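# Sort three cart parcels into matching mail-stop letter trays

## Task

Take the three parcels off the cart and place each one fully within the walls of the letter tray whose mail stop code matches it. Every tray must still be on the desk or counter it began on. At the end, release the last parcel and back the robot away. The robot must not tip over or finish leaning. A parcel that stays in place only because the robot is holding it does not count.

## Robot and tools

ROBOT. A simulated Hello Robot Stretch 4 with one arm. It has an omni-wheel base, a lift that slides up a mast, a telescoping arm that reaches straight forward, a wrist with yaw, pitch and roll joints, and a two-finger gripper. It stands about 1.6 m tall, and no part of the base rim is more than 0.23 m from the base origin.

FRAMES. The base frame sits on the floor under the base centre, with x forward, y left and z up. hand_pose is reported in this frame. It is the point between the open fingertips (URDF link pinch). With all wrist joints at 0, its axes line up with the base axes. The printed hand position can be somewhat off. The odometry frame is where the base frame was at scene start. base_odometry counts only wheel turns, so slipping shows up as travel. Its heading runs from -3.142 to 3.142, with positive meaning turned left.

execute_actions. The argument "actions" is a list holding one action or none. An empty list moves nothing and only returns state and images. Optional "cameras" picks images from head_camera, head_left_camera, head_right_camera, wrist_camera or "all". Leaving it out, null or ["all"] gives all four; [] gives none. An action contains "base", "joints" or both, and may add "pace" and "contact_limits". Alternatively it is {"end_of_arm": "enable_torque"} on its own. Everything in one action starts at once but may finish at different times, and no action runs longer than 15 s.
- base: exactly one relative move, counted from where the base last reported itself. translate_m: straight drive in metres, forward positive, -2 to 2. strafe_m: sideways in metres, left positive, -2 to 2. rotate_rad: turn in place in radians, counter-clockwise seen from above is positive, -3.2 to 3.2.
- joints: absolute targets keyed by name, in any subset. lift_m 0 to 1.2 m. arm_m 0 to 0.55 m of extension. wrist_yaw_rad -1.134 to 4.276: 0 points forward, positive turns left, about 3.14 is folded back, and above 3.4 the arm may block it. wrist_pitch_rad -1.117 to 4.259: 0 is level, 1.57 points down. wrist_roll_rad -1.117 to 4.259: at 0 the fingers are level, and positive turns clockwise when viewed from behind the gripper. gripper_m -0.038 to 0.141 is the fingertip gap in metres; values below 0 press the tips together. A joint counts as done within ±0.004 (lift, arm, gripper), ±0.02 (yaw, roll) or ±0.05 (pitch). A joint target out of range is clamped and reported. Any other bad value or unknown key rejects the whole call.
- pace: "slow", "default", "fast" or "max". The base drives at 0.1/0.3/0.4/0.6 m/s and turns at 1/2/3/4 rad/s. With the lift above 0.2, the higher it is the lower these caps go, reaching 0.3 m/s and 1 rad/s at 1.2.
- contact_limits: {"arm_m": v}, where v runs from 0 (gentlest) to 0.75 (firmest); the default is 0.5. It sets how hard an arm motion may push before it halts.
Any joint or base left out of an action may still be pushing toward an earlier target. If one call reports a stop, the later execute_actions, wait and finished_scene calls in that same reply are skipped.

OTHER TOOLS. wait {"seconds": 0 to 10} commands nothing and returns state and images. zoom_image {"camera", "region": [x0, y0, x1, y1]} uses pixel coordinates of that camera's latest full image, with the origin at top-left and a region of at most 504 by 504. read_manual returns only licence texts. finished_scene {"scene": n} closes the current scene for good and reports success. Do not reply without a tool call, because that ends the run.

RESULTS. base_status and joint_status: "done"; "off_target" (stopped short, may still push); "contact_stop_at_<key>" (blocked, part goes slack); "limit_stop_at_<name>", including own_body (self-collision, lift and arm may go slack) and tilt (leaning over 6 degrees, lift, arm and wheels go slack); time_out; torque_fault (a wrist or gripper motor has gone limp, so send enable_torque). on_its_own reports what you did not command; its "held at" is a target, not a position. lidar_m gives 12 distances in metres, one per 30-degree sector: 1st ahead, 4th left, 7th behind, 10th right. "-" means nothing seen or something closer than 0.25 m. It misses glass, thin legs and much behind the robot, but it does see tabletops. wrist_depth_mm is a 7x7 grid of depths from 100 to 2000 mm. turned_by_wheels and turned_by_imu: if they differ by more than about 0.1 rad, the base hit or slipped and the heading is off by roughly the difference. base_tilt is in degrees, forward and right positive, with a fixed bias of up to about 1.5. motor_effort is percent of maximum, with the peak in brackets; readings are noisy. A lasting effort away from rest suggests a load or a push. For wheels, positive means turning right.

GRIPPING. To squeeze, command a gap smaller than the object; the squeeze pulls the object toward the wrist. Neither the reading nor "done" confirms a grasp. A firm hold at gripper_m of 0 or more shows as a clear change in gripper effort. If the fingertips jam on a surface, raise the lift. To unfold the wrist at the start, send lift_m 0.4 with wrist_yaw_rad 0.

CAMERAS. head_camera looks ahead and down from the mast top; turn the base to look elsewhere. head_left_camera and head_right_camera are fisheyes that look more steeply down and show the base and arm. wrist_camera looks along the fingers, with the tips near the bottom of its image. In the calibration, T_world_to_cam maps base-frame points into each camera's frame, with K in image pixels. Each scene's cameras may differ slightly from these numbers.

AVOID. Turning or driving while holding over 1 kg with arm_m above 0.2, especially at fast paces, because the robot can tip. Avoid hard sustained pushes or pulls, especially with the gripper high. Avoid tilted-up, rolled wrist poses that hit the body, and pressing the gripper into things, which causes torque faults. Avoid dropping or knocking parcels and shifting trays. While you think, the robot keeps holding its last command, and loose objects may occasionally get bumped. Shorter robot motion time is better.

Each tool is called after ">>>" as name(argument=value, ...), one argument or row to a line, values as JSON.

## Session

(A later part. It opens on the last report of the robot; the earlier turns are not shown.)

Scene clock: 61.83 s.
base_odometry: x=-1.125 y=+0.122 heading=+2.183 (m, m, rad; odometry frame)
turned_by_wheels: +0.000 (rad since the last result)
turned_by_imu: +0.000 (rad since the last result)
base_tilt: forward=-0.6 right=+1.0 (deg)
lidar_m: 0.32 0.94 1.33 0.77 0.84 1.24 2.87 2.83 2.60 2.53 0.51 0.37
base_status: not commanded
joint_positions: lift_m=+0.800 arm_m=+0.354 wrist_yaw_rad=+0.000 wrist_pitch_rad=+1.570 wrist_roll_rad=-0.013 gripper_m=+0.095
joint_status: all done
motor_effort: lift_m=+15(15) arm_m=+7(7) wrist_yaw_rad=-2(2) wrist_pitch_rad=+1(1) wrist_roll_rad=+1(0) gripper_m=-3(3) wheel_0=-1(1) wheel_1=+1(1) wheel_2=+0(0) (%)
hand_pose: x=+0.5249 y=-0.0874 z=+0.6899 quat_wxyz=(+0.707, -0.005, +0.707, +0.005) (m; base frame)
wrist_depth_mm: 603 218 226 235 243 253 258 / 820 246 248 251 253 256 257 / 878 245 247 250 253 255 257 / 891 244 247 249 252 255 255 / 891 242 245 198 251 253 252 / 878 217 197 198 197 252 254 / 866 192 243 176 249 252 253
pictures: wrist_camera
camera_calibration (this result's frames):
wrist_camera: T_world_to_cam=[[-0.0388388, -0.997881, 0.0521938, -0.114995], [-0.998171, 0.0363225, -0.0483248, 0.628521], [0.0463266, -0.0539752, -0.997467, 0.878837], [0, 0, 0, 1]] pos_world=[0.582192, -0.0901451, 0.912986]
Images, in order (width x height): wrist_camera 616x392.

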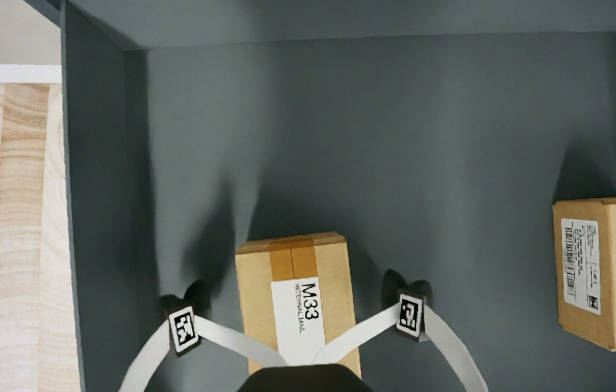

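>>> execute_actions(
  actions=[
    {"joints": {"gripper_m": 0.022}},
  ],
  cameras=[],
)

>>> execute_actions(
  actions=[
    {"joints": {"lift_m": 0.95}, "pace": "fast"},
  ],
  cameras=["wrist_camera"],
)

>>> execute_actions(
  actions=[
    {"base": {"rotate_rad": 1.507}, "joints": {"arm_m": 0.05}, "pace": "fast"},
  ],
  cameras=[],
)

>>> execute_actions(
  actions=[
    {"base": {"strafe_m": 0.539}, "joints": {"lift_m": 1.15}, "pace": "fast"},
  ],
  cameras=[],
)

>>> execute_actions(
  actions=[
    {"base": {"translate_m": 0.495}, "joints": {"arm_m": 0.2}, "pace": "fast"},
  ],
  cameras=["wrist_camera"],
)

Scene clock: 65.03 s.
base_odometry: x=-1.125 y=+0.122 heading=+2.183 (m, m, rad; odometry frame)
turned_by_wheels: +0.000 (rad since the last result)
turned_by_imu: +0.000 (rad since the last result)
base_tilt: forward=-0.5 right=+0.9 (deg)
lidar_m: 0.33 0.92 1.38 0.77 0.83 1.26 2.88 2.85 2.59 2.56 0.50 0.36
base_status: not commanded
joint_positions: lift_m=+0.800 arm_m=+0.354 wrist_yaw_rad=+0.000 wrist_pitch_rad=+1.570 wrist_roll_rad=-0.013 gripper_m=+0.022
joint_status: all done
motor_effort: lift_m=+15(15) arm_m=+7(7) wrist_yaw_rad=-1(0) wrist_pitch_rad=+1(1) wrist_roll_rad=+1(1) gripper_m=-21(26) wheel_0=-1(0) wheel_1=+1(1) wheel_2=+0(0) (%)
hand_pose: x=+0.5249 y=-0.0874 z=+0.6899 quat_wxyz=(+0.707, -0.005, +0.707, +0.005) (m; base frame)
wrist_depth_mm: 603 219 227 235 242 253 258 / 809 246 248 251 254 256 256 / 891 244 247 249 253 255 258 / 878 243 246 249 251 254 256 / 878 241 245 187 250 253 253 / 878 233 185 186 197 253 254 / 866 163 185 186 249 252 255
pictures: none
No camera images: the call's "cameras" was empty. Leave "cameras" out to get every camera's image.

Scene clock: 66.40 s.
base_odometry: x=-1.125 y=+0.122 heading=+2.183 (m, m, rad; odometry frame)
turned_by_wheels: +0.000 (rad since the last result)
turned_by_imu: +0.000 (rad since the last result)
base_tilt: forward=-0.5 right=+0.7 (deg)
lidar_m: 0.33 0.94 1.34 0.76 0.85 1.24 2.91 2.84 2.57 2.53 0.52 0.36
base_status: not commanded
joint_positions: lift_m=+0.950 arm_m=+0.354 wrist_yaw_rad=+0.000 wrist_pitch_rad=+1.570 wrist_roll_rad=-0.013 gripper_m=+0.022
joint_status: all done
motor_effort: lift_m=+20(21) arm_m=+7(7) wrist_yaw_rad=+0(0) wrist_pitch_rad=+0(0) wrist_roll_rad=+1(1) gripper_m=-24(22) wheel_0=-1(1) wheel_1=+1(1) wheel_2=+0(0) (%)
hand_pose: x=+0.5249 y=-0.0874 z=+0.8395 quat_wxyz=(+0.707, -0.005, +0.707, +0.005) (m; base frame)
wrist_depth_mm: 654 654 621 609 609 603 585 / 960 854 394 399 404 407 413 / 1042 1042 397 399 402 404 410 / 1025 1042 397 397 404 410 410 / 1042 1025 392 187 402 357 410 / 1025 1025 185 186 198 404 407 / 1025 163 185 185 399 399 404
pictures: wrist_camera
camera_calibration (this result's frames):
wrist_camera: T_world_to_cam=[[-0.038844, -0.997881, 0.0521917, -0.122799], [-0.998168, 0.0363249, -0.0483783, 0.63582], [0.04638, -0.0539753, -0.997465, 1.02806], [0, 0, 0, 1]] pos_world=[0.582205, -0.0901452, 1.06262]
Images, in order (width x height): wrist_camera 616x392.

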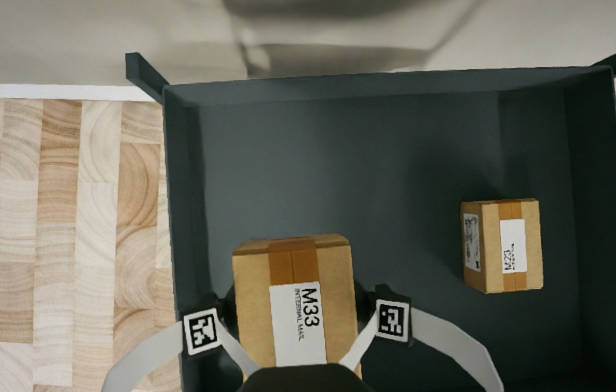

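Scene clock: 68.53 s.
base_odometry: x=-1.125 y=+0.122 heading=-2.593 (m, m, rad; odometry frame)
turned_by_wheels: +1.507 (rad since the last result)
turned_by_imu: +1.502 (rad since the last result)
base_tilt: forward=-0.4 right=+0.8 (deg)
lidar_m: 0.75 0.81 1.14 2.87 2.86 2.80 3.36 0.58 0.36 0.33 0.90 1.28
base_status: done
joint_positions: lift_m=+0.950 arm_m=+0.051 wrist_yaw_rad=+0.000 wrist_pitch_rad=+1.570 wrist_roll_rad=-0.013 gripper_m=+0.022
joint_status: all done
motor_effort: lift_m=+19(20) arm_m=-7(7) wrist_yaw_rad=-1(2) wrist_pitch_rad=+0(2) wrist_roll_rad=+1(1) gripper_m=-23(20) wheel_0=-2(3) wheel_1=-2(8) wheel_2=+0(9) (%)
hand_pose: x=+0.2223 y=-0.0874 z=+0.8396 quat_wxyz=(+0.707, -0.005, +0.707, +0.005) (m; base frame)
wrist_depth_mm: 1060 1060 1078 1042 1098 1098 1042 / 1042 1025 1060 1078 1060 1078 1060 / 1025 1042 1042 1078 1098 1118 1060 / 1042 1042 1060 1060 1078 1098 1042 / 1025 1042 1060 188 1060 1098 1078 / 1025 1025 186 186 198 931 759 / 1025 163 185 185 917 473 676
pictures: none
No camera images: the call's "cameras" was empty. Leave "cameras" out to get every camera's image.

Scene clock: 71.30 s.
base_odometry: x=-0.844 y=-0.338 heading=-2.593 (m, m, rad; odometry frame)
turned_by_wheels: +0.000 (rad since the last result)
turned_by_imu: +0.002 (rad since the last result)
base_tilt: forward=-0.5 right=+1.1 (deg)
lidar_m: 0.78 0.83 1.17 2.33 2.37 3.41 3.36 1.99 0.97 0.87 1.48 0.82
base_status: done
joint_positions: lift_m=+1.150 arm_m=+0.051 wrist_yaw_rad=+0.000 wrist_pitch_rad=+1.570 wrist_roll_rad=-0.013 gripper_m=+0.022
joint_status: all done
motor_effort: lift_m=+20(21) arm_m=-7(7) wrist_yaw_rad=-1(1) wrist_pitch_rad=+0(0) wrist_roll_rad=+1(1) gripper_m=-19(22) wheel_0=+1(8) wheel_1=-2(9) wheel_2=+0(3) (%)
hand_pose: x=+0.2223 y=-0.0874 z=+1.0395 quat_wxyz=(+0.707, -0.005, +0.707, +0.005) (m; base frame)
wrist_depth_mm: 1160 1255 1229 1281 1138 1308 1281 / 1229 1229 1255 1281 1281 1308 1281 / 1229 1281 1255 1281 1281 1308 1308 / 1229 1255 1255 1255 1281 1336 1308 / 1205 1229 1255 187 1281 1281 1281 / 1205 1205 185 186 198 1281 1160 / 1205 163 185 185 1229 1281 1205
pictures: none
No camera images: the call's "cameras" was empty. Leave "cameras" out to get every camera's image.

Scene clock: 74.37 s.
base_odometry: x=-1.266 y=-0.596 heading=-2.593 (m, m, rad; odometry frame)
turned_by_wheels: +0.000 (rad since the last result)
turned_by_imu: +0.001 (rad since the last result)
base_tilt: forward=-0.3 right=+1.0 (deg)
lidar_m: 0.28 0.32 0.47 2.30 2.46 2.97 3.98 1.97 1.00 1.40 0.42 0.30
base_status: done
joint_positions: lift_m=+1.150 arm_m=+0.199 wrist_yaw_rad=+0.000 wrist_pitch_rad=+1.570 wrist_roll_rad=-0.013 gripper_m=+0.022
joint_status: all done
motor_effort: lift_m=+19(20) arm_m=+7(8) wrist_yaw_rad=-3(1) wrist_pitch_rad=+1(1) wrist_roll_rad=+1(1) gripper_m=-24(23) wheel_0=+0(4) wheel_1=-1(6) wheel_2=+2(7) (%)
hand_pose: x=+0.3700 y=-0.0874 z=+1.0396 quat_wxyz=(+0.707, -0.005, +0.707, +0.005) (m; base frame)
wrist_depth_mm: 345 347 351 353 355 362 366 / 345 345 347 349 353 359 364 / 342 345 351 351 355 362 362 / 342 343 349 353 353 359 362 / 340 343 345 187 355 355 362 / 338 342 185 186 198 357 359 / 1229 163 185 185 1255 1308 1281
pictures: wrist_camera
camera_calibration (this result's frames):
wrist_camera: T_world_to_cam=[[-0.0387727, -0.997884, 0.0521889, -0.13928], [-0.998168, 0.0362499, -0.0484484, 0.490903], [0.0464541, -0.0539718, -0.997461, 1.23471], [0, 0, 0, 1]] pos_world=[0.427246, -0.0901409, 1.26263]
Images, in order (width x height): wrist_camera 616x392.

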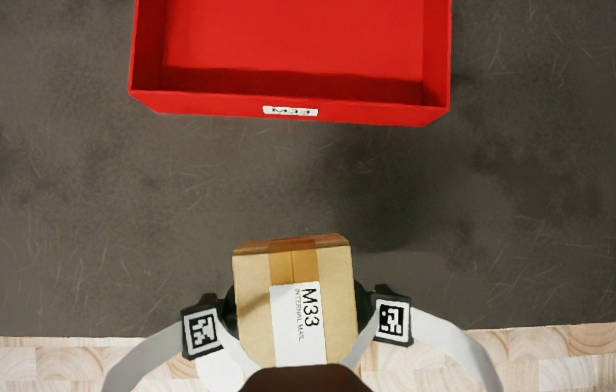

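>>> execute_actions(
  actions=[
    {"joints": {"arm_m": 0.50}, "pace": "fast"},
  ],
  cameras=["wrist_camera"],
)

>>> execute_actions(
  actions=[
    {"joints": {"lift_m": 1.051}},
  ],
  cameras=[],
)

>>> execute_actions(
  actions=[
    {"joints": {"gripper_m": 0.10}},
  ],
  cameras=[],
)

>>> execute_actions(
  actions=[
    {"joints": {"lift_m": 1.15}, "pace": "fast"},
  ],
  cameras=["wrist_camera"],
)

Scene clock: 76.87 s.
base_odometry: x=-1.266 y=-0.596 heading=-2.593 (m, m, rad; odometry frame)
turned_by_wheels: +0.000 (rad since the last result)
turned_by_imu: +0.000 (rad since the last result)
base_tilt: forward=-0.5 right=+0.9 (deg)
lidar_m: 0.28 0.31 0.46 2.30 2.46 2.98 3.93 1.96 0.97 1.38 0.42 0.31
base_status: not commanded
joint_positions: lift_m=+1.150 arm_m=+0.499 wrist_yaw_rad=+0.000 wrist_pitch_rad=+1.570 wrist_roll_rad=-0.013 gripper_m=+0.022
joint_status: all done
motor_effort: lift_m=+19(19) arm_m=+7(7) wrist_yaw_rad=-4(1) wrist_pitch_rad=+1(1) wrist_roll_rad=+1(1) gripper_m=-23(21) wheel_0=+0(0) wheel_1=-1(1) wheel_2=+2(2) (%)
hand_pose: x=+0.6700 y=-0.0874 z=+1.0396 quat_wxyz=(+0.707, -0.005, +0.707, +0.005) (m; base frame)
wrist_depth_mm: 343 349 351 355 359 364 445 / 342 345 347 347 345 362 362 / 340 342 345 353 351 359 362 / 342 345 345 349 351 357 359 / 340 343 343 187 351 357 359 / 340 340 185 186 198 355 359 / 338 163 185 185 347 317 357
pictures: wrist_camera
camera_calibration (this result's frames):
wrist_camera: T_world_to_cam=[[-0.0386645, -0.997889, 0.0521859, -0.127718], [-0.998168, 0.0361376, -0.0485264, 0.79043], [0.046538, -0.0539665, -0.997458, 1.22071], [0, 0, 0, 1]] pos_world=[0.727234, -0.0901344, 1.26263]
Images, in order (width x height): wrist_camera 616x392.

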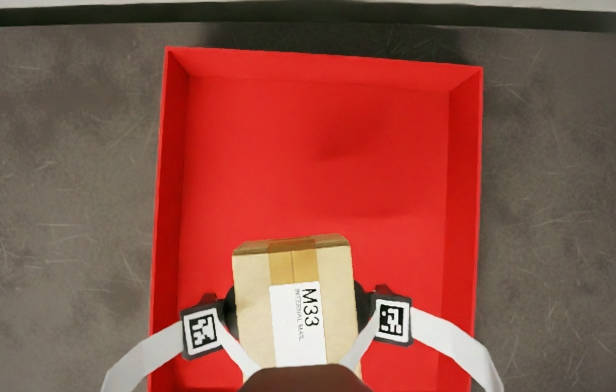

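Scene clock: 78.30 s.
base_odometry: x=-1.266 y=-0.596 heading=-2.593 (m, m, rad; odometry frame)
turned_by_wheels: +0.000 (rad since the last result)
turned_by_imu: +0.000 (rad since the last result)
base_tilt: forward=-0.3 right=+0.7 (deg)
lidar_m: 0.28 0.31 0.45 2.32 2.44 2.97 3.97 1.98 0.98 1.39 0.41 0.29
base_status: not commanded
joint_positions: lift_m=+1.051 arm_m=+0.499 wrist_yaw_rad=+0.000 wrist_pitch_rad=+1.570 wrist_roll_rad=-0.013 gripper_m=+0.022
joint_status: all done
motor_effort: lift_m=+15(16) arm_m=+7(7) wrist_yaw_rad=-2(1) wrist_pitch_rad=+0(0) wrist_roll_rad=+0(1) gripper_m=-20(22) wheel_0=+0(0) wheel_1=+0(1) wheel_2=+2(2) (%)
hand_pose: x=+0.6699 y=-0.0874 z=+0.9409 quat_wxyz=(+0.707, -0.005, +0.707, +0.005) (m; base frame)
wrist_depth_mm: 248 233 246 242 236 235 213 / 246 227 249 252 254 255 219 / 246 231 249 250 252 254 217 / 245 234 248 249 252 255 216 / 244 237 244 187 251 253 212 / 243 242 185 186 198 253 209 / 242 163 184 186 249 223 206
pictures: none
No camera images: the call's "cameras" was empty. Leave "cameras" out to get every camera's image.

Scene clock: 79.90 s.
base_odometry: x=-1.266 y=-0.596 heading=-2.593 (m, m, rad; odometry frame)
turned_by_wheels: +0.000 (rad since the last result)
turned_by_imu: +0.000 (rad since the last result)
base_tilt: forward=-0.6 right=+1.0 (deg)
lidar_m: 0.28 0.29 0.45 2.30 2.45 3.00 3.94 1.97 0.98 1.40 0.43 0.28
base_status: not commanded
joint_positions: lift_m=+1.051 arm_m=+0.499 wrist_yaw_rad=+0.000 wrist_pitch_rad=+1.570 wrist_roll_rad=-0.013 gripper_m=+0.100
joint_status: all done
motor_effort: lift_m=+15(15) arm_m=+7(7) wrist_yaw_rad=-1(1) wrist_pitch_rad=-1(1) wrist_roll_rad=+1(0) gripper_m=-4(21) wheel_0=+0(0) wheel_1=-1(0) wheel_2=+2(2) (%)
hand_pose: x=+0.6699 y=-0.0874 z=+0.9409 quat_wxyz=(+0.707, -0.005, +0.707, +0.005) (m; base frame)
wrist_depth_mm: 248 233 246 242 236 234 213 / 247 227 249 253 255 256 219 / 246 230 248 251 252 256 217 / 245 234 248 249 251 254 215 / 243 239 246 199 250 253 213 / 243 211 197 198 205 252 209 / 243 208 245 176 249 236 206
pictures: none
No camera images: the call's "cameras" was empty. Leave "cameras" out to get every camera's image.

Scene clock: 81.07 s.
base_odometry: x=-1.266 y=-0.596 heading=-2.593 (m, m, rad; odometry frame)
turned_by_wheels: +0.000 (rad since the last result)
turned_by_imu: +0.000 (rad since the last result)
base_tilt: forward=-0.5 right=+0.9 (deg)
lidar_m: 0.27 0.31 0.44 2.31 2.43 2.97 3.96 1.96 0.98 1.40 0.41 0.30
base_status: not commanded
joint_positions: lift_m=+1.150 arm_m=+0.499 wrist_yaw_rad=+0.000 wrist_pitch_rad=+1.570 wrist_roll_rad=-0.013 gripper_m=+0.100
joint_status: all done
motor_effort: lift_m=+19(22) arm_m=+7(7) wrist_yaw_rad=-1(0) wrist_pitch_rad=+0(0) wrist_roll_rad=+0(0) gripper_m=-3(1) wheel_0=+0(0) wheel_1=+0(1) wheel_2=+2(2) (%)
hand_pose: x=+0.6699 y=-0.0874 z=+1.0396 quat_wxyz=(+0.707, -0.005, +0.707, +0.005) (m; base frame)
wrist_depth_mm: 345 347 353 355 362 366 442 / 342 345 347 351 347 359 366 / 342 345 343 349 353 357 366 / 340 343 343 349 355 359 362 / 340 342 343 298 349 357 359 / 338 342 342 294 205 355 357 / 338 342 343 224 349 353 357
pictures: wrist_camera
camera_calibration (this result's frames):
wrist_camera: T_world_to_cam=[[-0.0387232, -0.997886, 0.0521911, -0.127686], [-0.998172, 0.0362033, -0.0483923, 0.79026], [0.0464005, -0.0539696, -0.997464, 1.22083], [0, 0, 0, 1]] pos_world=[0.727225, -0.0901382, 1.26264]
Images, in order (width x height): wrist_camera 616x392.

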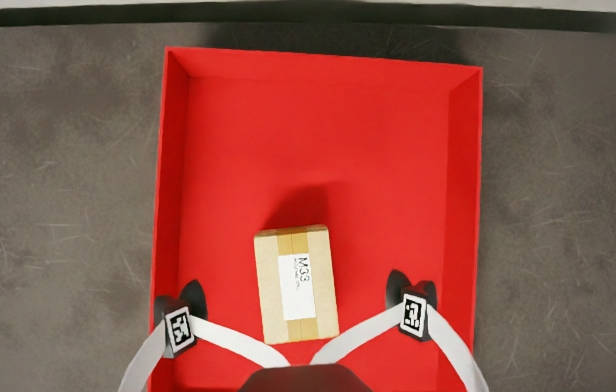

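>>> execute_actions(
  actions=[
    {"base": {"rotate_rad": -1.507}, "joints": {"arm_m": 0.0}, "pace": "fast"},
  ],
  cameras=[],
)

>>> execute_actions(
  actions=[
    {"base": {"strafe_m": -0.738}, "joints": {"lift_m": 0.95}, "pace": "fast"},
  ],
  cameras=[],
)

>>> execute_actions(
  actions=[
    {"base": {"translate_m": 0.507}, "joints": {"arm_m": 0.36, "gripper_m": 0.095}, "pace": "fast"},
  ],
  cameras=["wrist_camera"],
)

Scene clock: 84.80 s.
base_odometry: x=-1.266 y=-0.596 heading=+2.183 (m, m, rad; odometry frame)
turned_by_wheels: -1.507 (rad since the last result)
turned_by_imu: -1.501 (rad since the last result)
base_tilt: forward=-0.6 right=+1.0 (deg)
lidar_m: 1.38 0.39 0.29 0.27 0.31 0.46 2.35 2.47 3.10 3.01 1.26 0.97
base_status: done
joint_positions: lift_m=+1.150 arm_m=+0.001 wrist_yaw_rad=+0.000 wrist_pitch_rad=+1.570 wrist_roll_rad=-0.013 gripper_m=+0.100
joint_status: all done
motor_effort: lift_m=+19(19) arm_m=-7(8) wrist_yaw_rad=+1(3) wrist_pitch_rad=-1(1) wrist_roll_rad=+1(0) gripper_m=-2(4) wheel_0=+1(6) wheel_1=+1(1) wheel_2=+2(4) (%)
hand_pose: x=+0.1723 y=-0.0874 z=+1.0396 quat_wxyz=(+0.707, -0.005, +0.707, +0.005) (m; base frame)
wrist_depth_mm: 554 1255 1255 1255 1281 1281 1308 / 569 854 1281 1281 1308 1255 1281 / 569 878 1229 1255 1281 1336 1281 / 585 878 1229 1255 1281 1308 1281 / 585 904 1042 1060 1281 1308 1281 / 591 788 1042 1042 204 1281 1255 / 597 798 1229 407 1281 1255 1281
pictures: none
No camera images: the call's "cameras" was empty. Leave "cameras" out to get every camera's image.

Scene clock: 88.47 s.
base_odometry: x=-0.662 y=-0.172 heading=+2.183 (m, m, rad; odometry frame)
turned_by_wheels: +0.000 (rad since the last result)
turned_by_imu: -0.003 (rad since the last result)
base_tilt: forward=-0.3 right=+0.8 (deg)
lidar_m: 0.85 0.86 1.04 1.01 1.11 1.65 2.38 2.30 2.35 2.28 1.79 1.38
base_status: done
joint_positions: lift_m=+0.950 arm_m=+0.001 wrist_yaw_rad=+0.000 wrist_pitch_rad=+1.570 wrist_roll_rad=-0.013 gripper_m=+0.100
joint_status: all done
motor_effort: lift_m=+16(18) arm_m=-7(7) wrist_yaw_rad=-1(2) wrist_pitch_rad=+0(1) wrist_roll_rad=+0(1) gripper_m=-2(2) wheel_0=+0(11) wheel_1=-1(7) wheel_2=+0(3) (%)
hand_pose: x=+0.1723 y=-0.0874 z=+0.8398 quat_wxyz=(+0.707, -0.005, +0.707, +0.005) (m; base frame)
wrist_depth_mm: 1042 1042 1078 1060 1098 1098 1098 / 1042 1060 1060 1098 1078 1098 1118 / 1042 1042 1060 1078 1078 1078 1098 / 1025 1025 1060 1060 1078 1098 1098 / 1025 1042 842 854 1078 1078 1098 / 1025 1042 831 842 204 1078 1098 / 1025 1042 831 407 1060 1078 1078
pictures: none
No camera images: the call's "cameras" was empty. Leave "cameras" out to get every camera's image.

Scene clock: 91.30 s.
base_odometry: x=-0.954 y=+0.243 heading=+2.183 (m, m, rad; odometry frame)
turned_by_wheels: +0.000 (rad since the last result)
turned_by_imu: +0.001 (rad since the last result)
base_tilt: forward=-0.6 right=+1.1 (deg)
lidar_m: 0.35 0.36 1.32 1.00 1.07 1.59 2.90 2.79 2.40 2.33 1.13 0.37
base_status: done
joint_positions: lift_m=+0.950 arm_m=+0.359 wrist_yaw_rad=+0.000 wrist_pitch_rad=+1.570 wrist_roll_rad=-0.013 gripper_m=+0.095
joint_status: all done
motor_effort: lift_m=+16(16) arm_m=+7(9) wrist_yaw_rad=-2(1) wrist_pitch_rad=+1(1) wrist_roll_rad=+1(0) gripper_m=-3(5) wheel_0=-1(8) wheel_1=+1(4) wheel_2=+1(14) (%)
hand_pose: x=+0.5300 y=-0.0874 z=+0.8398 quat_wxyz=(+0.707, -0.005, +0.707, +0.005) (m; base frame)
wrist_depth_mm: 597 591 574 574 549 559 539 / 759 715 397 402 407 788 759 / 389 392 397 399 407 1098 1118 / 389 389 394 399 402 1060 1098 / 384 392 397 347 399 1078 1078 / 384 389 392 397 197 1078 1060 / 387 387 392 274 397 1060 1078
pictures: wrist_camera
camera_calibration (this result's frames):
wrist_camera: T_world_to_cam=[[-0.0386396, -0.99789, 0.0521849, -0.122719], [-0.998168, 0.0361113, -0.0485518, 0.641042], [0.0465649, -0.0539653, -0.997456, 1.028], [0, 0, 0, 1]] pos_world=[0.587257, -0.0901329, 1.06291]
Images, in order (width x height): wrist_camera 616x392.

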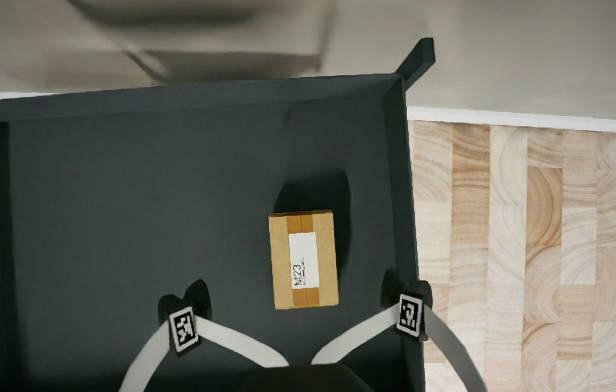

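>>> execute_actions(
  actions=[
    {"base": {"strafe_m": -0.007}, "joints": {"arm_m": 0.373, "lift_m": 0.86}},
  ],
  cameras=[],
)

>>> execute_actions(
  actions=[
    {"joints": {"lift_m": 0.80}},
  ],
  cameras=["wrist_camera"],
)

Scene clock: 93.20 s.
base_odometry: x=-0.948 y=+0.247 heading=+2.183 (m, m, rad; odometry frame)
turned_by_wheels: +0.000 (rad since the last result)
turned_by_imu: +0.000 (rad since the last result)
base_tilt: forward=-0.5 right=+0.8 (deg)
lidar_m: 0.35 0.36 1.29 1.00 1.09 1.57 2.91 2.75 2.37 2.32 1.11 0.36
base_status: done
joint_positions: lift_m=+0.860 arm_m=+0.372 wrist_yaw_rad=+0.000 wrist_pitch_rad=+1.570 wrist_roll_rad=-0.013 gripper_m=+0.095
joint_status: all done
motor_effort: lift_m=+15(15) arm_m=+7(7) wrist_yaw_rad=-2(1) wrist_pitch_rad=+1(1) wrist_roll_rad=+0(1) gripper_m=-4(4) wheel_0=+0(5) wheel_1=+0(4) wheel_2=+0(1) (%)
hand_pose: x=+0.5429 y=-0.0874 z=+0.7499 quat_wxyz=(+0.707, -0.005, +0.707, +0.005) (m; base frame)
wrist_depth_mm: 574 569 544 508 492 508 525 / 279 281 291 306 291 741 723 / 301 304 306 310 312 1025 1008 / 301 303 304 309 312 991 1025 / 298 303 304 259 310 991 1008 / 297 301 256 256 197 991 1008 / 297 300 303 205 307 976 976
pictures: none
No camera images: the call's "cameras" was empty. Leave "cameras" out to get every camera's image.

Scene clock: 94.37 s.
base_odometry: x=-0.948 y=+0.247 heading=+2.183 (m, m, rad; odometry frame)
turned_by_wheels: +0.000 (rad since the last result)
turned_by_imu: +0.000 (rad since the last result)
base_tilt: forward=-0.4 right=+0.8 (deg)
lidar_m: 0.32 0.36 1.30 1.01 1.05 1.61 2.92 2.77 2.37 2.32 1.15 0.38
base_status: not commanded
joint_positions: lift_m=+0.800 arm_m=+0.372 wrist_yaw_rad=+0.000 wrist_pitch_rad=+1.570 wrist_roll_rad=-0.013 gripper_m=+0.095
joint_status: all done
motor_effort: lift_m=+15(15) arm_m=+7(7) wrist_yaw_rad=-2(2) wrist_pitch_rad=+0(1) wrist_roll_rad=+1(1) gripper_m=-3(2) wheel_0=+0(0) wheel_1=+0(0) wheel_2=+0(0) (%)
hand_pose: x=+0.5429 y=-0.0874 z=+0.6899 quat_wxyz=(+0.707, -0.005, +0.707, +0.005) (m; base frame)
wrist_depth_mm: 197 197 210 207 214 480 525 / 243 246 248 252 252 228 715 / 244 246 248 249 251 235 946 / 242 245 247 250 252 239 960 / 240 243 246 198 251 226 917 / 240 243 196 197 198 231 917 / 239 241 243 175 250 202 931
pictures: wrist_camera
camera_calibration (this result's frames):
wrist_camera: T_world_to_cam=[[-0.0388249, -0.997882, 0.0521931, -0.114302], [-0.998171, 0.0363077, -0.0483424, 0.64651], [0.046345, -0.0539745, -0.997466, 0.877992], [0, 0, 0, 1]] pos_world=[0.600199, -0.0901442, 0.912987]
Images, in order (width x height): wrist_camera 616x392.

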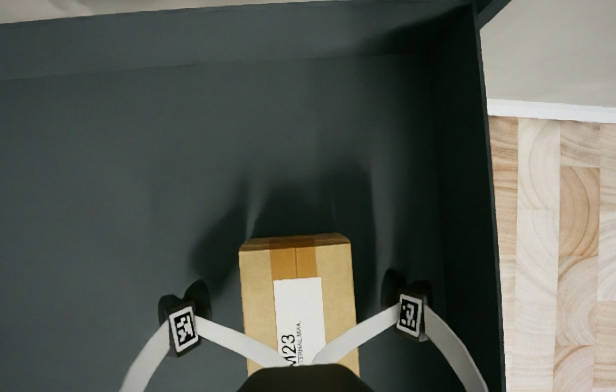

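>>> execute_actions(
  actions=[
    {"joints": {"gripper_m": 0.022}},
  ],
  cameras=[],
)

>>> execute_actions(
  actions=[
    {"joints": {"lift_m": 0.95}, "pace": "fast"},
  ],
  cameras=[],
)

>>> execute_actions(
  actions=[
    {"joints": {"arm_m": 0.0}, "pace": "fast"},
  ],
  cameras=[],
)

>>> execute_actions(
  actions=[
    {"base": {"rotate_rad": -1.788}, "joints": {"lift_m": 0.5}, "pace": "fast"},
  ],
  cameras=[],
)

>>> execute_actions(
  actions=[
    {"base": {"translate_m": 1.25}, "pace": "max"},
  ],
  cameras=["head_camera", "wrist_camera"],
)

Scene clock: 98.33 s.
base_odometry: x=-0.948 y=+0.247 heading=+2.183 (m, m, rad; odometry frame)
turned_by_wheels: +0.000 (rad since the last result)
turned_by_imu: +0.000 (rad since the last result)
base_tilt: forward=-0.4 right=+0.8 (deg)
lidar_m: 0.33 0.36 1.33 0.96 1.07 1.63 2.90 2.79 2.37 2.34 1.13 0.36
base_status: not commanded
joint_positions: lift_m=+0.800 arm_m=+0.372 wrist_yaw_rad=+0.000 wrist_pitch_rad=+1.570 wrist_roll_rad=-0.013 gripper_m=+0.022
joint_status: all done
motor_effort: lift_m=+15(15) arm_m=+7(7) wrist_yaw_rad=-2(1) wrist_pitch_rad=+0(0) wrist_roll_rad=+1(1) gripper_m=-20(23) wheel_0=+0(0) wheel_1=+0(0) wheel_2=+0(0) (%)
hand_pose: x=+0.5429 y=-0.0874 z=+0.6899 quat_wxyz=(+0.707, -0.005, +0.707, +0.005) (m; base frame)
wrist_depth_mm: 197 196 204 208 214 477 525 / 243 245 248 252 252 229 723 / 243 245 248 251 253 234 946 / 241 245 247 249 252 239 931 / 240 243 246 187 251 227 931 / 240 243 185 186 189 229 931 / 238 163 185 185 248 187 931
pictures: none
No camera images: the call's "cameras" was empty. Leave "cameras" out to get every camera's image.

Scene clock: 99.70 s.
base_odometry: x=-0.948 y=+0.247 heading=+2.183 (m, m, rad; odometry frame)
turned_by_wheels: +0.000 (rad since the last result)
turned_by_imu: +0.000 (rad since the last result)
base_tilt: forward=-0.4 right=+0.9 (deg)
lidar_m: 0.34 0.36 1.33 0.97 1.07 1.61 2.90 2.78 2.39 2.31 1.14 0.37
base_status: not commanded
joint_positions: lift_m=+0.950 arm_m=+0.372 wrist_yaw_rad=+0.000 wrist_pitch_rad=+1.570 wrist_roll_rad=-0.013 gripper_m=+0.022
joint_status: all done
motor_effort: lift_m=+20(22) arm_m=+7(7) wrist_yaw_rad=+0(2) wrist_pitch_rad=+0(0) wrist_roll_rad=+1(1) gripper_m=-22(20) wheel_0=+0(0) wheel_1=+0(0) wheel_2=+0(0) (%)
hand_pose: x=+0.5429 y=-0.0874 z=+0.8395 quat_wxyz=(+0.707, -0.005, +0.707, +0.005) (m; base frame)
wrist_depth_mm: 569 569 544 549 525 535 525 / 831 741 741 676 661 750 723 / 389 394 399 402 404 1098 1098 / 389 392 399 399 399 1078 1078 / 387 392 392 187 399 1098 1098 / 384 389 185 186 189 1078 1098 / 382 162 184 186 397 1060 1078
pictures: none
No camera images: the call's "cameras" was empty. Leave "cameras" out to get every camera's image.

Scene clock: 101.57 s.
base_odometry: x=-0.948 y=+0.247 heading=+2.183 (m, m, rad; odometry frame)
turned_by_wheels: +0.000 (rad since the last result)
turned_by_imu: +0.000 (rad since the last result)
base_tilt: forward=-0.5 right=+1.0 (deg)
lidar_m: 0.35 0.37 1.33 0.99 1.08 1.59 2.91 2.76 2.37 2.29 1.17 0.38
base_status: not commanded
joint_positions: lift_m=+0.950 arm_m=+0.001 wrist_yaw_rad=+0.000 wrist_pitch_rad=+1.570 wrist_roll_rad=-0.013 gripper_m=+0.022
joint_status: all done
motor_effort: lift_m=+20(20) arm_m=-7(7) wrist_yaw_rad=+0(0) wrist_pitch_rad=+0(2) wrist_roll_rad=+1(0) gripper_m=-22(22) wheel_0=+0(0) wheel_1=+0(0) wheel_2=-1(0) (%)
hand_pose: x=+0.1723 y=-0.0874 z=+0.8395 quat_wxyz=(+0.707, -0.005, +0.707, +0.005) (m; base frame)
wrist_depth_mm: 392 399 399 407 387 1078 1118 / 389 392 661 668 1078 1098 1098 / 1025 759 904 946 1078 1098 1118 / 1008 1060 1025 1060 1060 1098 1078 / 1025 1042 831 186 1078 1078 1060 / 1042 1042 185 187 189 1078 1098 / 1025 163 185 186 1060 1078 1078
pictures: none
No camera images: the call's "cameras" was empty. Leave "cameras" out to get every camera's image.

Scene clock: 103.87 s.
base_odometry: x=-0.948 y=+0.247 heading=+0.395 (m, m, rad; odometry frame)
turned_by_wheels: -1.788 (rad since the last result)
turned_by_imu: -1.782 (rad since the last result)
base_tilt: forward=-0.4 right=+0.9 (deg)
lidar_m: 2.33 1.45 0.42 0.35 0.34 0.42 0.98 1.00 1.27 2.88 2.73 2.57
base_status: done
joint_positions: lift_m=+0.500 arm_m=+0.001 wrist_yaw_rad=+0.000 wrist_pitch_rad=+1.570 wrist_roll_rad=-0.013 gripper_m=+0.022
joint_status: all done
motor_effort: lift_m=+16(18) arm_m=-7(7) wrist_yaw_rad=-1(0) wrist_pitch_rad=+2(0) wrist_roll_rad=+1(1) gripper_m=-22(21) wheel_0=+1(6) wheel_1=-1(6) wheel_2=+2(5) (%)
hand_pose: x=+0.1723 y=-0.0874 z=+0.3899 quat_wxyz=(+0.707, -0.005, +0.707, +0.005) (m; base frame)
wrist_depth_mm: 609 609 615 609 634 634 640 / 603 609 615 621 627 634 634 / 597 597 609 615 621 634 634 / 597 603 609 621 615 621 634 / 591 597 392 187 615 627 627 / 591 392 185 186 189 621 621 / 585 163 185 186 410 615 627
pictures: none
No camera images: the call's "cameras" was empty. Leave "cameras" out to get every camera's image.

Scene clock: 107.80 s.
base_odometry: x=+0.206 y=+0.729 heading=+0.395 (m, m, rad; odometry frame)
turned_by_wheels: +0.000 (rad since the last result)
turned_by_imu: +0.001 (rad since the last result)
base_tilt: forward=-0.5 right=+0.9 (deg)
lidar_m: 1.06 1.68 1.11 1.01 1.04 1.21 1.41 2.28 2.97 2.37 2.43 1.19
base_status: done
joint_positions: lift_m=+0.500 arm_m=+0.001 wrist_yaw_rad=+0.000 wrist_pitch_rad=+1.570 wrist_roll_rad=-0.013 gripper_m=+0.022
joint_status: not commanded
motor_effort: lift_m=+16(16) arm_m=-7(7) wrist_yaw_rad=+0(2) wrist_pitch_rad=+1(0) wrist_roll_rad=+0(1) gripper_m=-23(20) wheel_0=-1(7) wheel_1=-2(8) wheel_2=+2(13) (%)
hand_pose: x=+0.1724 y=-0.0874 z=+0.3899 quat_wxyz=(+0.707, -0.005, +0.707, +0.005) (m; base frame)
wrist_depth_mm: 603 603 621 621 627 627 640 / 597 603 609 615 627 634 634 / 603 597 609 615 627 627 627 / 597 603 609 621 621 621 634 / 597 603 397 187 615 627 634 / 591 389 186 186 189 621 634 / 585 162 185 185 410 615 621
pictures: head_camera, wrist_camera
camera_calibration (this result's frames):
wrist_camera: T_world_to_cam=[[-0.0388641, -0.997881, 0.0521858, -0.113017], [-0.998161, 0.0363372, -0.0485283, 0.262224], [0.0465291, -0.0539758, -0.997458, 0.595832], [0, 0, 0, 1]] pos_world=[0.229626, -0.0901459, 0.61294]
Images, in order (width x height): head_camera 420x560, wrist_camera 616x392.

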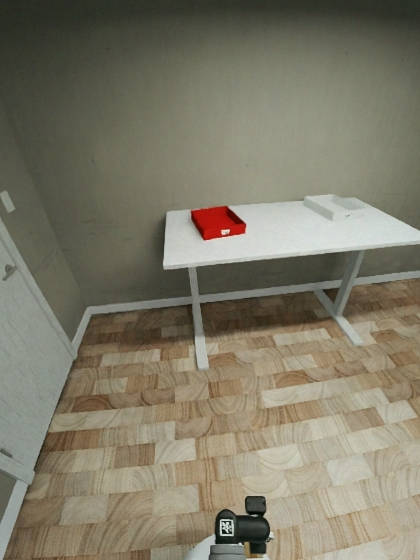

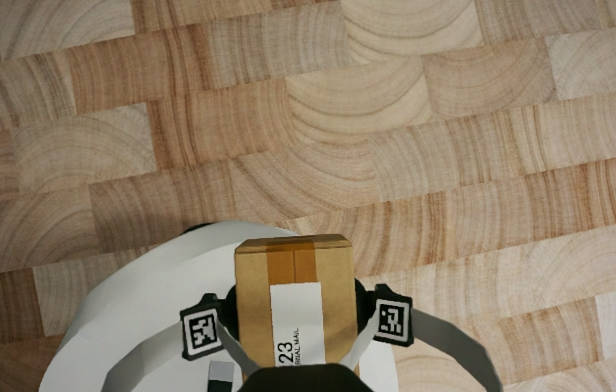

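>>> execute_actions(
  actions=[],
)

Scene clock: 109.00 s.
base_odometry: x=+0.206 y=+0.729 heading=+0.395 (m, m, rad; odometry frame)
turned_by_wheels: +0.000 (rad since the last result)
turned_by_imu: +0.000 (rad since the last result)
base_tilt: forward=-0.4 right=+0.9 (deg)
lidar_m: 1.06 1.68 1.11 1.03 1.02 1.21 1.37 2.26 2.98 2.38 2.41 1.16
base_status: done
joint_positions: lift_m=+0.500 arm_m=+0.001 wrist_yaw_rad=+0.000 wrist_pitch_rad=+1.570 wrist_roll_rad=-0.013 gripper_m=+0.022
joint_status: not commanded
motor_effort: lift_m=+16(16) arm_m=-7(7) wrist_yaw_rad=-1(2) wrist_pitch_rad=+1(0) wrist_roll_rad=+0(1) gripper_m=-19(20) wheel_0=-1(7) wheel_1=-2(8) wheel_2=+2(13) (%)
hand_pose: x=+0.1724 y=-0.0874 z=+0.3899 quat_wxyz=(+0.707, -0.005, +0.707, +0.005) (m; base frame)
wrist_depth_mm: 597 609 609 615 627 640 640 / 603 609 615 621 621 621 640 / 597 609 609 615 621 627 634 / 603 603 609 615 621 621 634 / 591 597 394 187 621 627 634 / 591 389 185 186 189 621 615 / 580 163 185 185 410 615 621
pictures: head_camera, head_left_camera, head_right_camera, wrist_camera
camera_calibration (this result's frames):
wrist_camera: T_world_to_cam=[[-0.0388637, -0.997881, 0.0521858, -0.113018], [-0.998161, 0.0363367, -0.048528, 0.262224], [0.0465289, -0.0539758, -0.997458, 0.595832], [0, 0, 0, 1]] pos_world=[0.229626, -0.0901459, 0.61294]
Images, in order (width x height): head_camera 420x560, head_left_camera 420x672, head_right_camera 420x672, wrist_camera 616x392.

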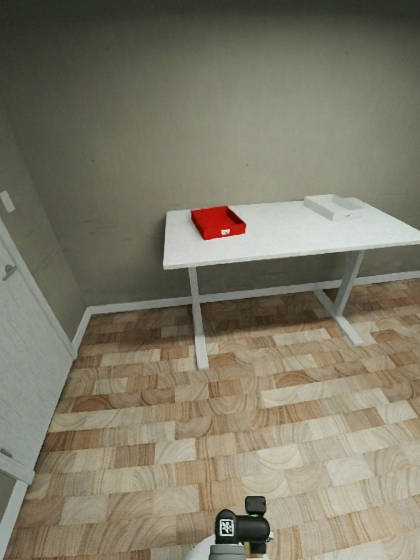

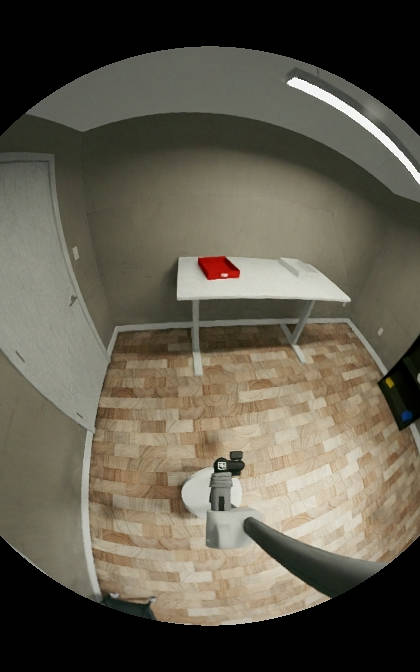

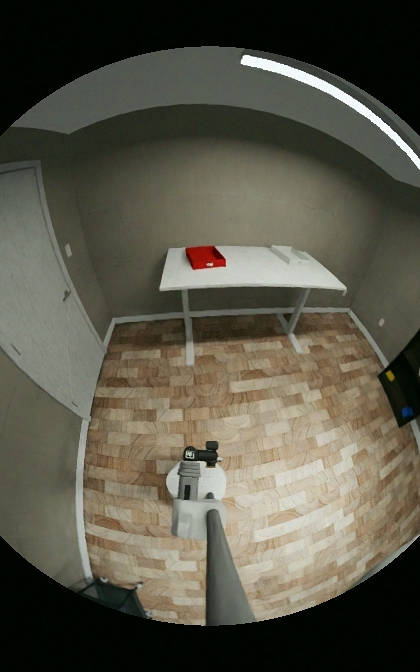

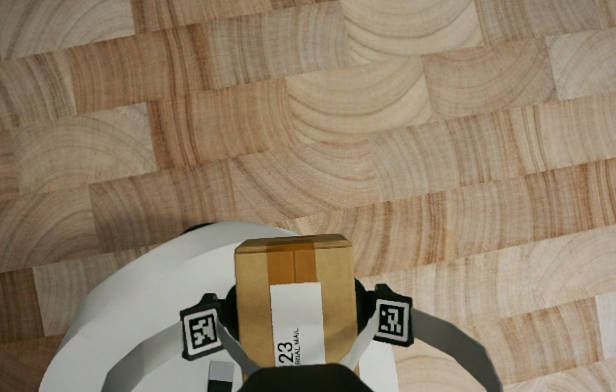

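>>> zoom_image(
  camera="head_camera",
  region=[180, 190, 270, 250],
)

>>> zoom_image(
  camera="head_camera",
  region=[295, 185, 385, 235],
)

Region (180, 190, 270, 250) of head_camera's 420x560 image, scaled by 5.600, with more detail than that image has.

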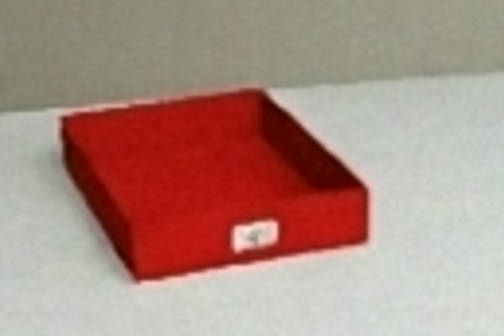

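Region (295, 185, 385, 235) of head_camera's 420x560 image, scaled by 5.600, with more detail than that image has.

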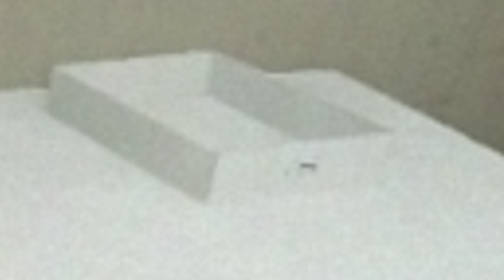

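>>> execute_actions(
  actions=[
    {"base": {"translate_m": 0.72}, "joints": {"lift_m": 1.18}, "pace": "fast"},
  ],
)

Scene clock: 122.50 s.
base_odometry: x=+0.870 y=+1.006 heading=+0.395 (m, m, rad; odometry frame)
turned_by_wheels: +0.000 (rad since the last result)
turned_by_imu: +0.001 (rad since the last result)
base_tilt: forward=-0.3 right=+0.8 (deg)
lidar_m: 0.35 0.36 1.17 1.10 1.12 1.47 1.87 3.01 2.86 2.30 0.63 0.39
base_status: done
joint_positions: lift_m=+1.180 arm_m=+0.001 wrist_yaw_rad=+0.000 wrist_pitch_rad=+1.570 wrist_roll_rad=-0.013 gripper_m=+0.022
joint_status: all done
motor_effort: lift_m=+19(22) arm_m=-7(7) wrist_yaw_rad=+0(0) wrist_pitch_rad=+1(0) wrist_roll_rad=+0(1) gripper_m=-22(22) wheel_0=-2(3) wheel_1=+0(4) wheel_2=+2(12) (%)
hand_pose: x=+0.1724 y=-0.0874 z=+1.0696 quat_wxyz=(+0.707, -0.005, +0.707, +0.005) (m; base frame)
wrist_depth_mm: 336 340 342 349 1336 1308 1336 / 343 1308 1336 1308 1281 1336 1366 / 1281 1255 1281 1308 1308 1308 1336 / 1255 1255 1281 1336 1308 1336 1366 / 1229 1281 1060 187 1308 1336 1308 / 1229 1255 185 186 189 1308 1336 / 1229 163 185 185 1281 1281 1308
pictures: head_camera, head_left_camera, head_right_camera, wrist_camera
camera_calibration (this result's frames):
wrist_camera: T_world_to_cam=[[-0.0387794, -0.997884, 0.0521861, -0.148504], [-0.998164, 0.0362527, -0.0485217, 0.295184], [0.0465272, -0.0539719, -0.997458, 1.2738], [0, 0, 0, 1]] pos_world=[0.229617, -0.0901411, 1.29264]
Images, in order (width x height): head_camera 420x560, head_left_camera 420x672, head_right_camera 420x672, wrist_camera 616x392.

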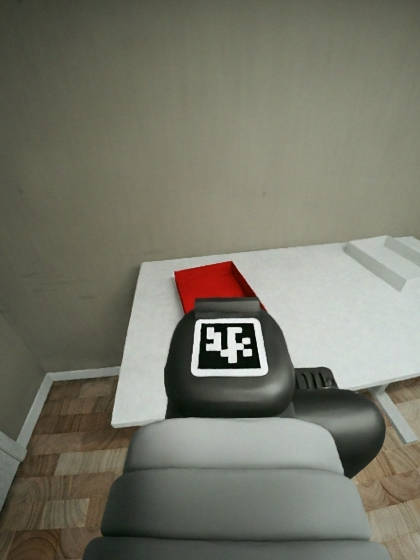

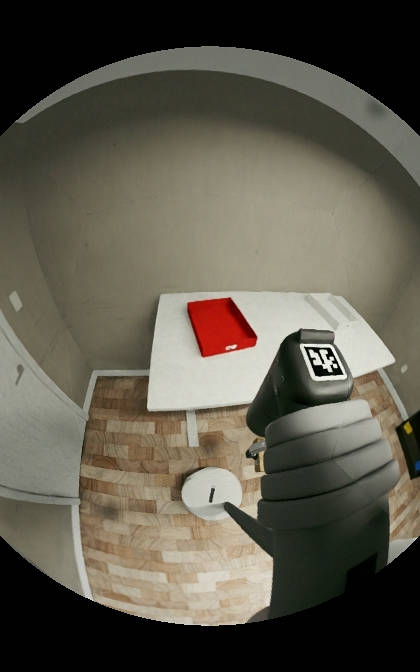

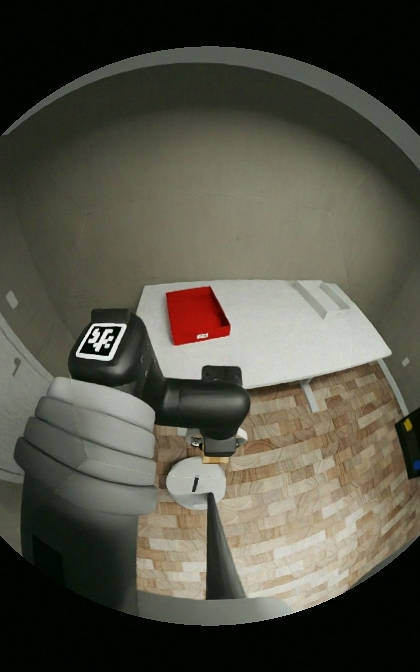

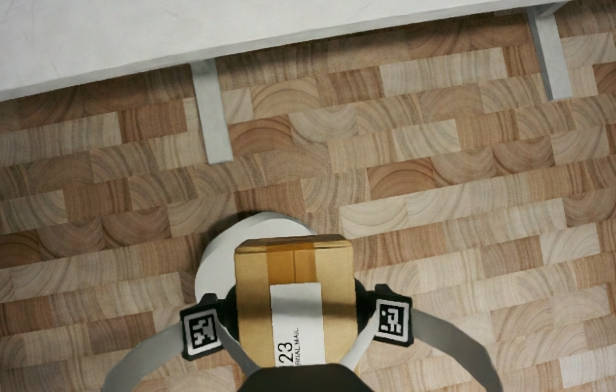

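>>> zoom_image(
  camera="head_right_camera",
  region=[170, 315, 240, 355],
)

>>> zoom_image(
  camera="head_left_camera",
  region=[195, 325, 265, 365],
)

Region (170, 315, 240, 355) of head_right_camera's 420x672 image, scaled by 7.200, with more detail than that image has; it fills the top 288 rows of this view, and the rest is white.

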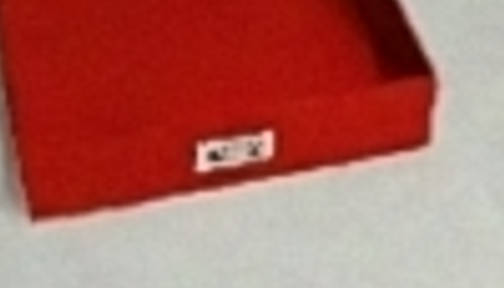

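Region (195, 325, 265, 365) of head_left_camera's 420x672 image, scaled by 7.200, with more detail than that image has; it fills the top 288 rows of this view, and the rest is white.

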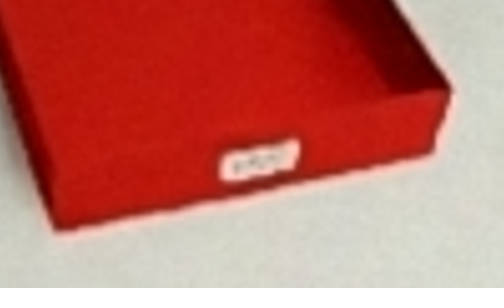

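>>> execute_actions(
  actions=[
    {"base": {"strafe_m": 0.12}, "joints": {"arm_m": 0.24, "wrist_roll_rad": -0.3}},
  ],
)

Scene clock: 126.00 s.
base_odometry: x=+0.824 y=+1.117 heading=+0.396 (m, m, rad; odometry frame)
turned_by_wheels: +0.000 (rad since the last result)
turned_by_imu: +0.001 (rad since the last result)
base_tilt: forward=-0.6 right=+0.9 (deg)
lidar_m: 0.32 0.33 1.05 0.97 1.00 1.31 1.89 2.99 2.97 2.42 0.60 0.39
base_status: done
joint_positions: lift_m=+1.180 arm_m=+0.239 wrist_yaw_rad=+0.000 wrist_pitch_rad=+1.570 wrist_roll_rad=-0.300 gripper_m=+0.022
joint_status: all done
motor_effort: lift_m=+20(20) arm_m=+7(7) wrist_yaw_rad=-2(2) wrist_pitch_rad=+1(0) wrist_roll_rad=+0(4) gripper_m=-22(23) wheel_0=+0(6) wheel_1=+0(5) wheel_2=+0(0) (%)
hand_pose: x=+0.4100 y=-0.0874 z=+1.0696 quat_wxyz=(+0.700, -0.106, +0.699, +0.106) (m; base frame)
wrist_depth_mm: 338 340 343 343 327 320 314 / 336 340 342 345 345 349 355 / 336 336 342 342 345 349 351 / 330 338 340 340 345 347 353 / 330 334 338 186 343 345 349 / 1255 1281 185 186 198 345 349 / 1229 163 185 186 1281 1281 1308
pictures: head_camera, head_left_camera, head_right_camera, wrist_camera
camera_calibration (this result's frames):
wrist_camera: T_world_to_cam=[[0.245007, -0.968101, 0.0524584, -0.25332], [-0.967665, -0.247526, -0.0485199, 0.495042], [0.059957, -0.0388744, -0.997444, 1.25854], [0, 0, 0, 1]] pos_world=[0.465641, -0.0737778, 1.29264]
Images, in order (width x height): head_camera 420x560, head_left_camera 420x672, head_right_camera 420x672, wrist_camera 616x392.

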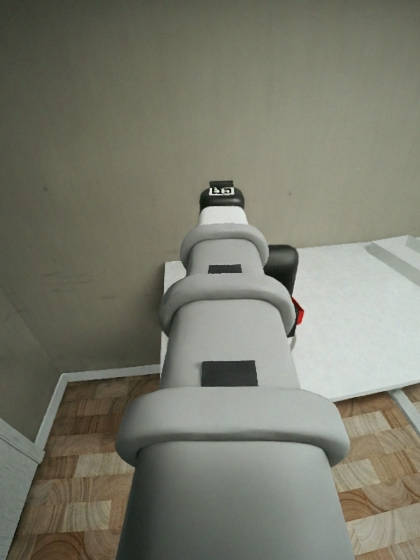

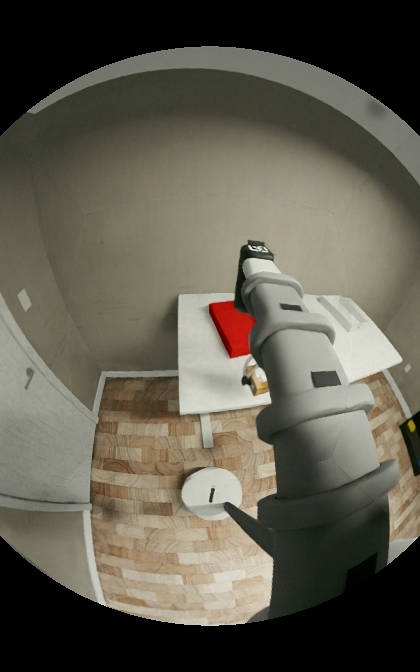

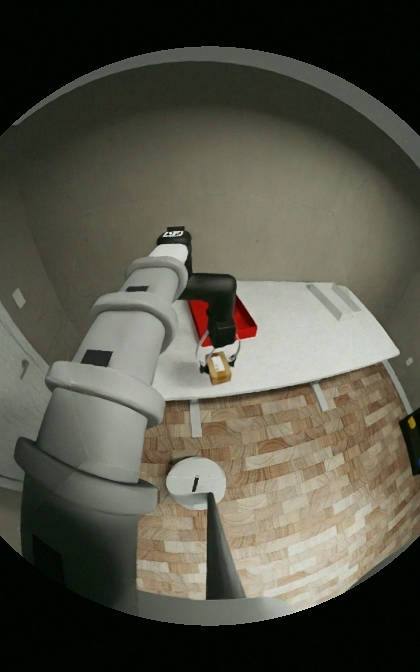

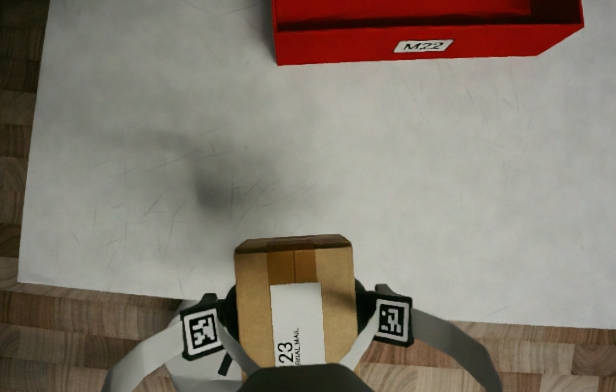

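>>> zoom_image(
  camera="wrist_camera",
  region=[370, 20, 480, 70],
)

Region (370, 20, 480, 70) of wrist_camera's 616x392 image, scaled by 4.582; it fills the top 229 rows of this view, and the rest is white.

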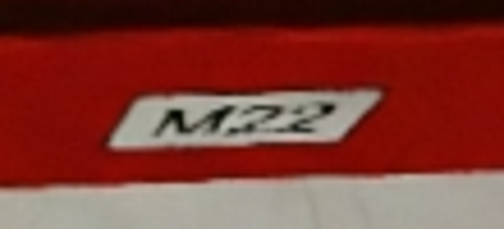

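>>> execute_actions(
  actions=[
    {"base": {"strafe_m": -0.8}, "joints": {"arm_m": 0.46, "wrist_roll_rad": -0.28}},
  ],
)

Scene clock: 134.30 s.
base_odometry: x=+1.132 y=+0.379 heading=+0.395 (m, m, rad; odometry frame)
turned_by_wheels: +0.000 (rad since the last result)
turned_by_imu: -0.002 (rad since the last result)
base_tilt: forward=-0.3 right=+1.0 (deg)
lidar_m: 0.45 0.47 0.58 1.79 1.83 2.17 2.99 2.89 1.78 1.62 1.98 0.53
base_status: done
joint_positions: lift_m=+1.180 arm_m=+0.459 wrist_yaw_rad=+0.000 wrist_pitch_rad=+1.570 wrist_roll_rad=-0.280 gripper_m=+0.022
joint_status: all done
motor_effort: lift_m=+19(20) arm_m=+7(7) wrist_yaw_rad=-2(0) wrist_pitch_rad=+0(0) wrist_roll_rad=+2(3) gripper_m=-21(23) wheel_0=-2(11) wheel_1=+1(9) wheel_2=+0(1) (%)
hand_pose: x=+0.6299 y=-0.0874 z=+1.0696 quat_wxyz=(+0.700, -0.099, +0.700, +0.099) (m; base frame)
wrist_depth_mm: 338 340 342 330 334 327 319 / 336 338 340 343 347 349 351 / 332 336 340 342 347 347 351 / 330 336 340 340 343 347 349 / 330 334 334 187 342 347 347 / 330 332 185 186 189 345 347 / 329 163 185 185 340 343 343
pictures: head_camera, head_left_camera, head_right_camera, wrist_camera
camera_calibration (this result's frames):
wrist_camera: T_world_to_cam=[[0.226148, -0.972682, 0.0524096, -0.295682], [-0.972301, -0.228667, -0.0483925, 0.712329], [0.0590549, -0.0400141, -0.997452, 1.24586], [0, 0, 0, 1]] pos_world=[0.685892, -0.0748669, 1.29266]
Images, in order (width x height): head_camera 420x560, head_left_camera 420x672, head_right_camera 420x672, wrist_camera 616x392.

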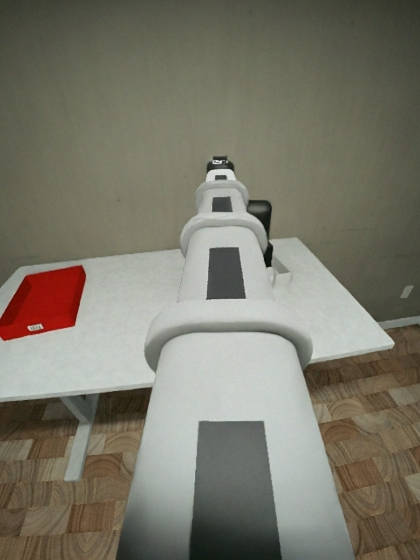

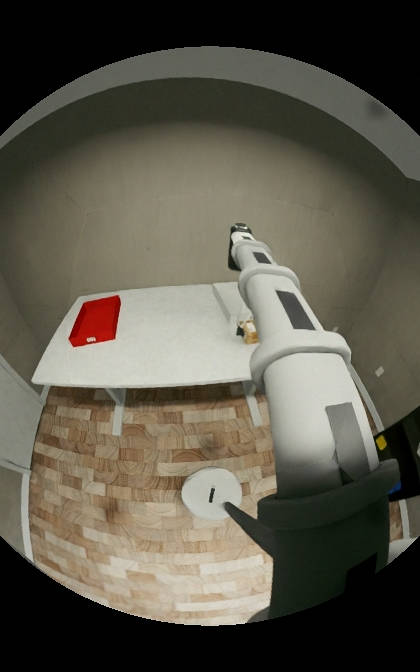

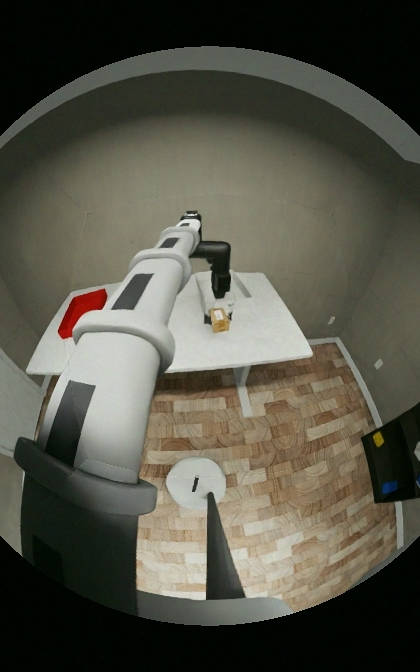

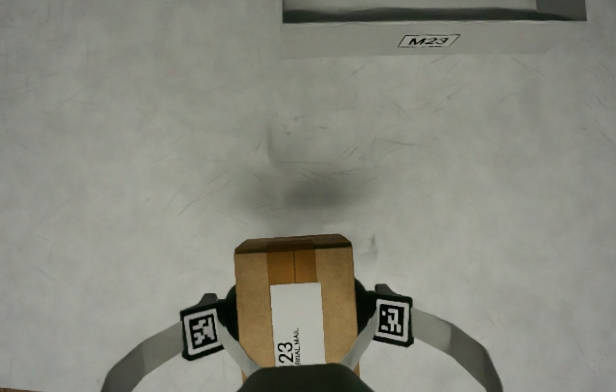

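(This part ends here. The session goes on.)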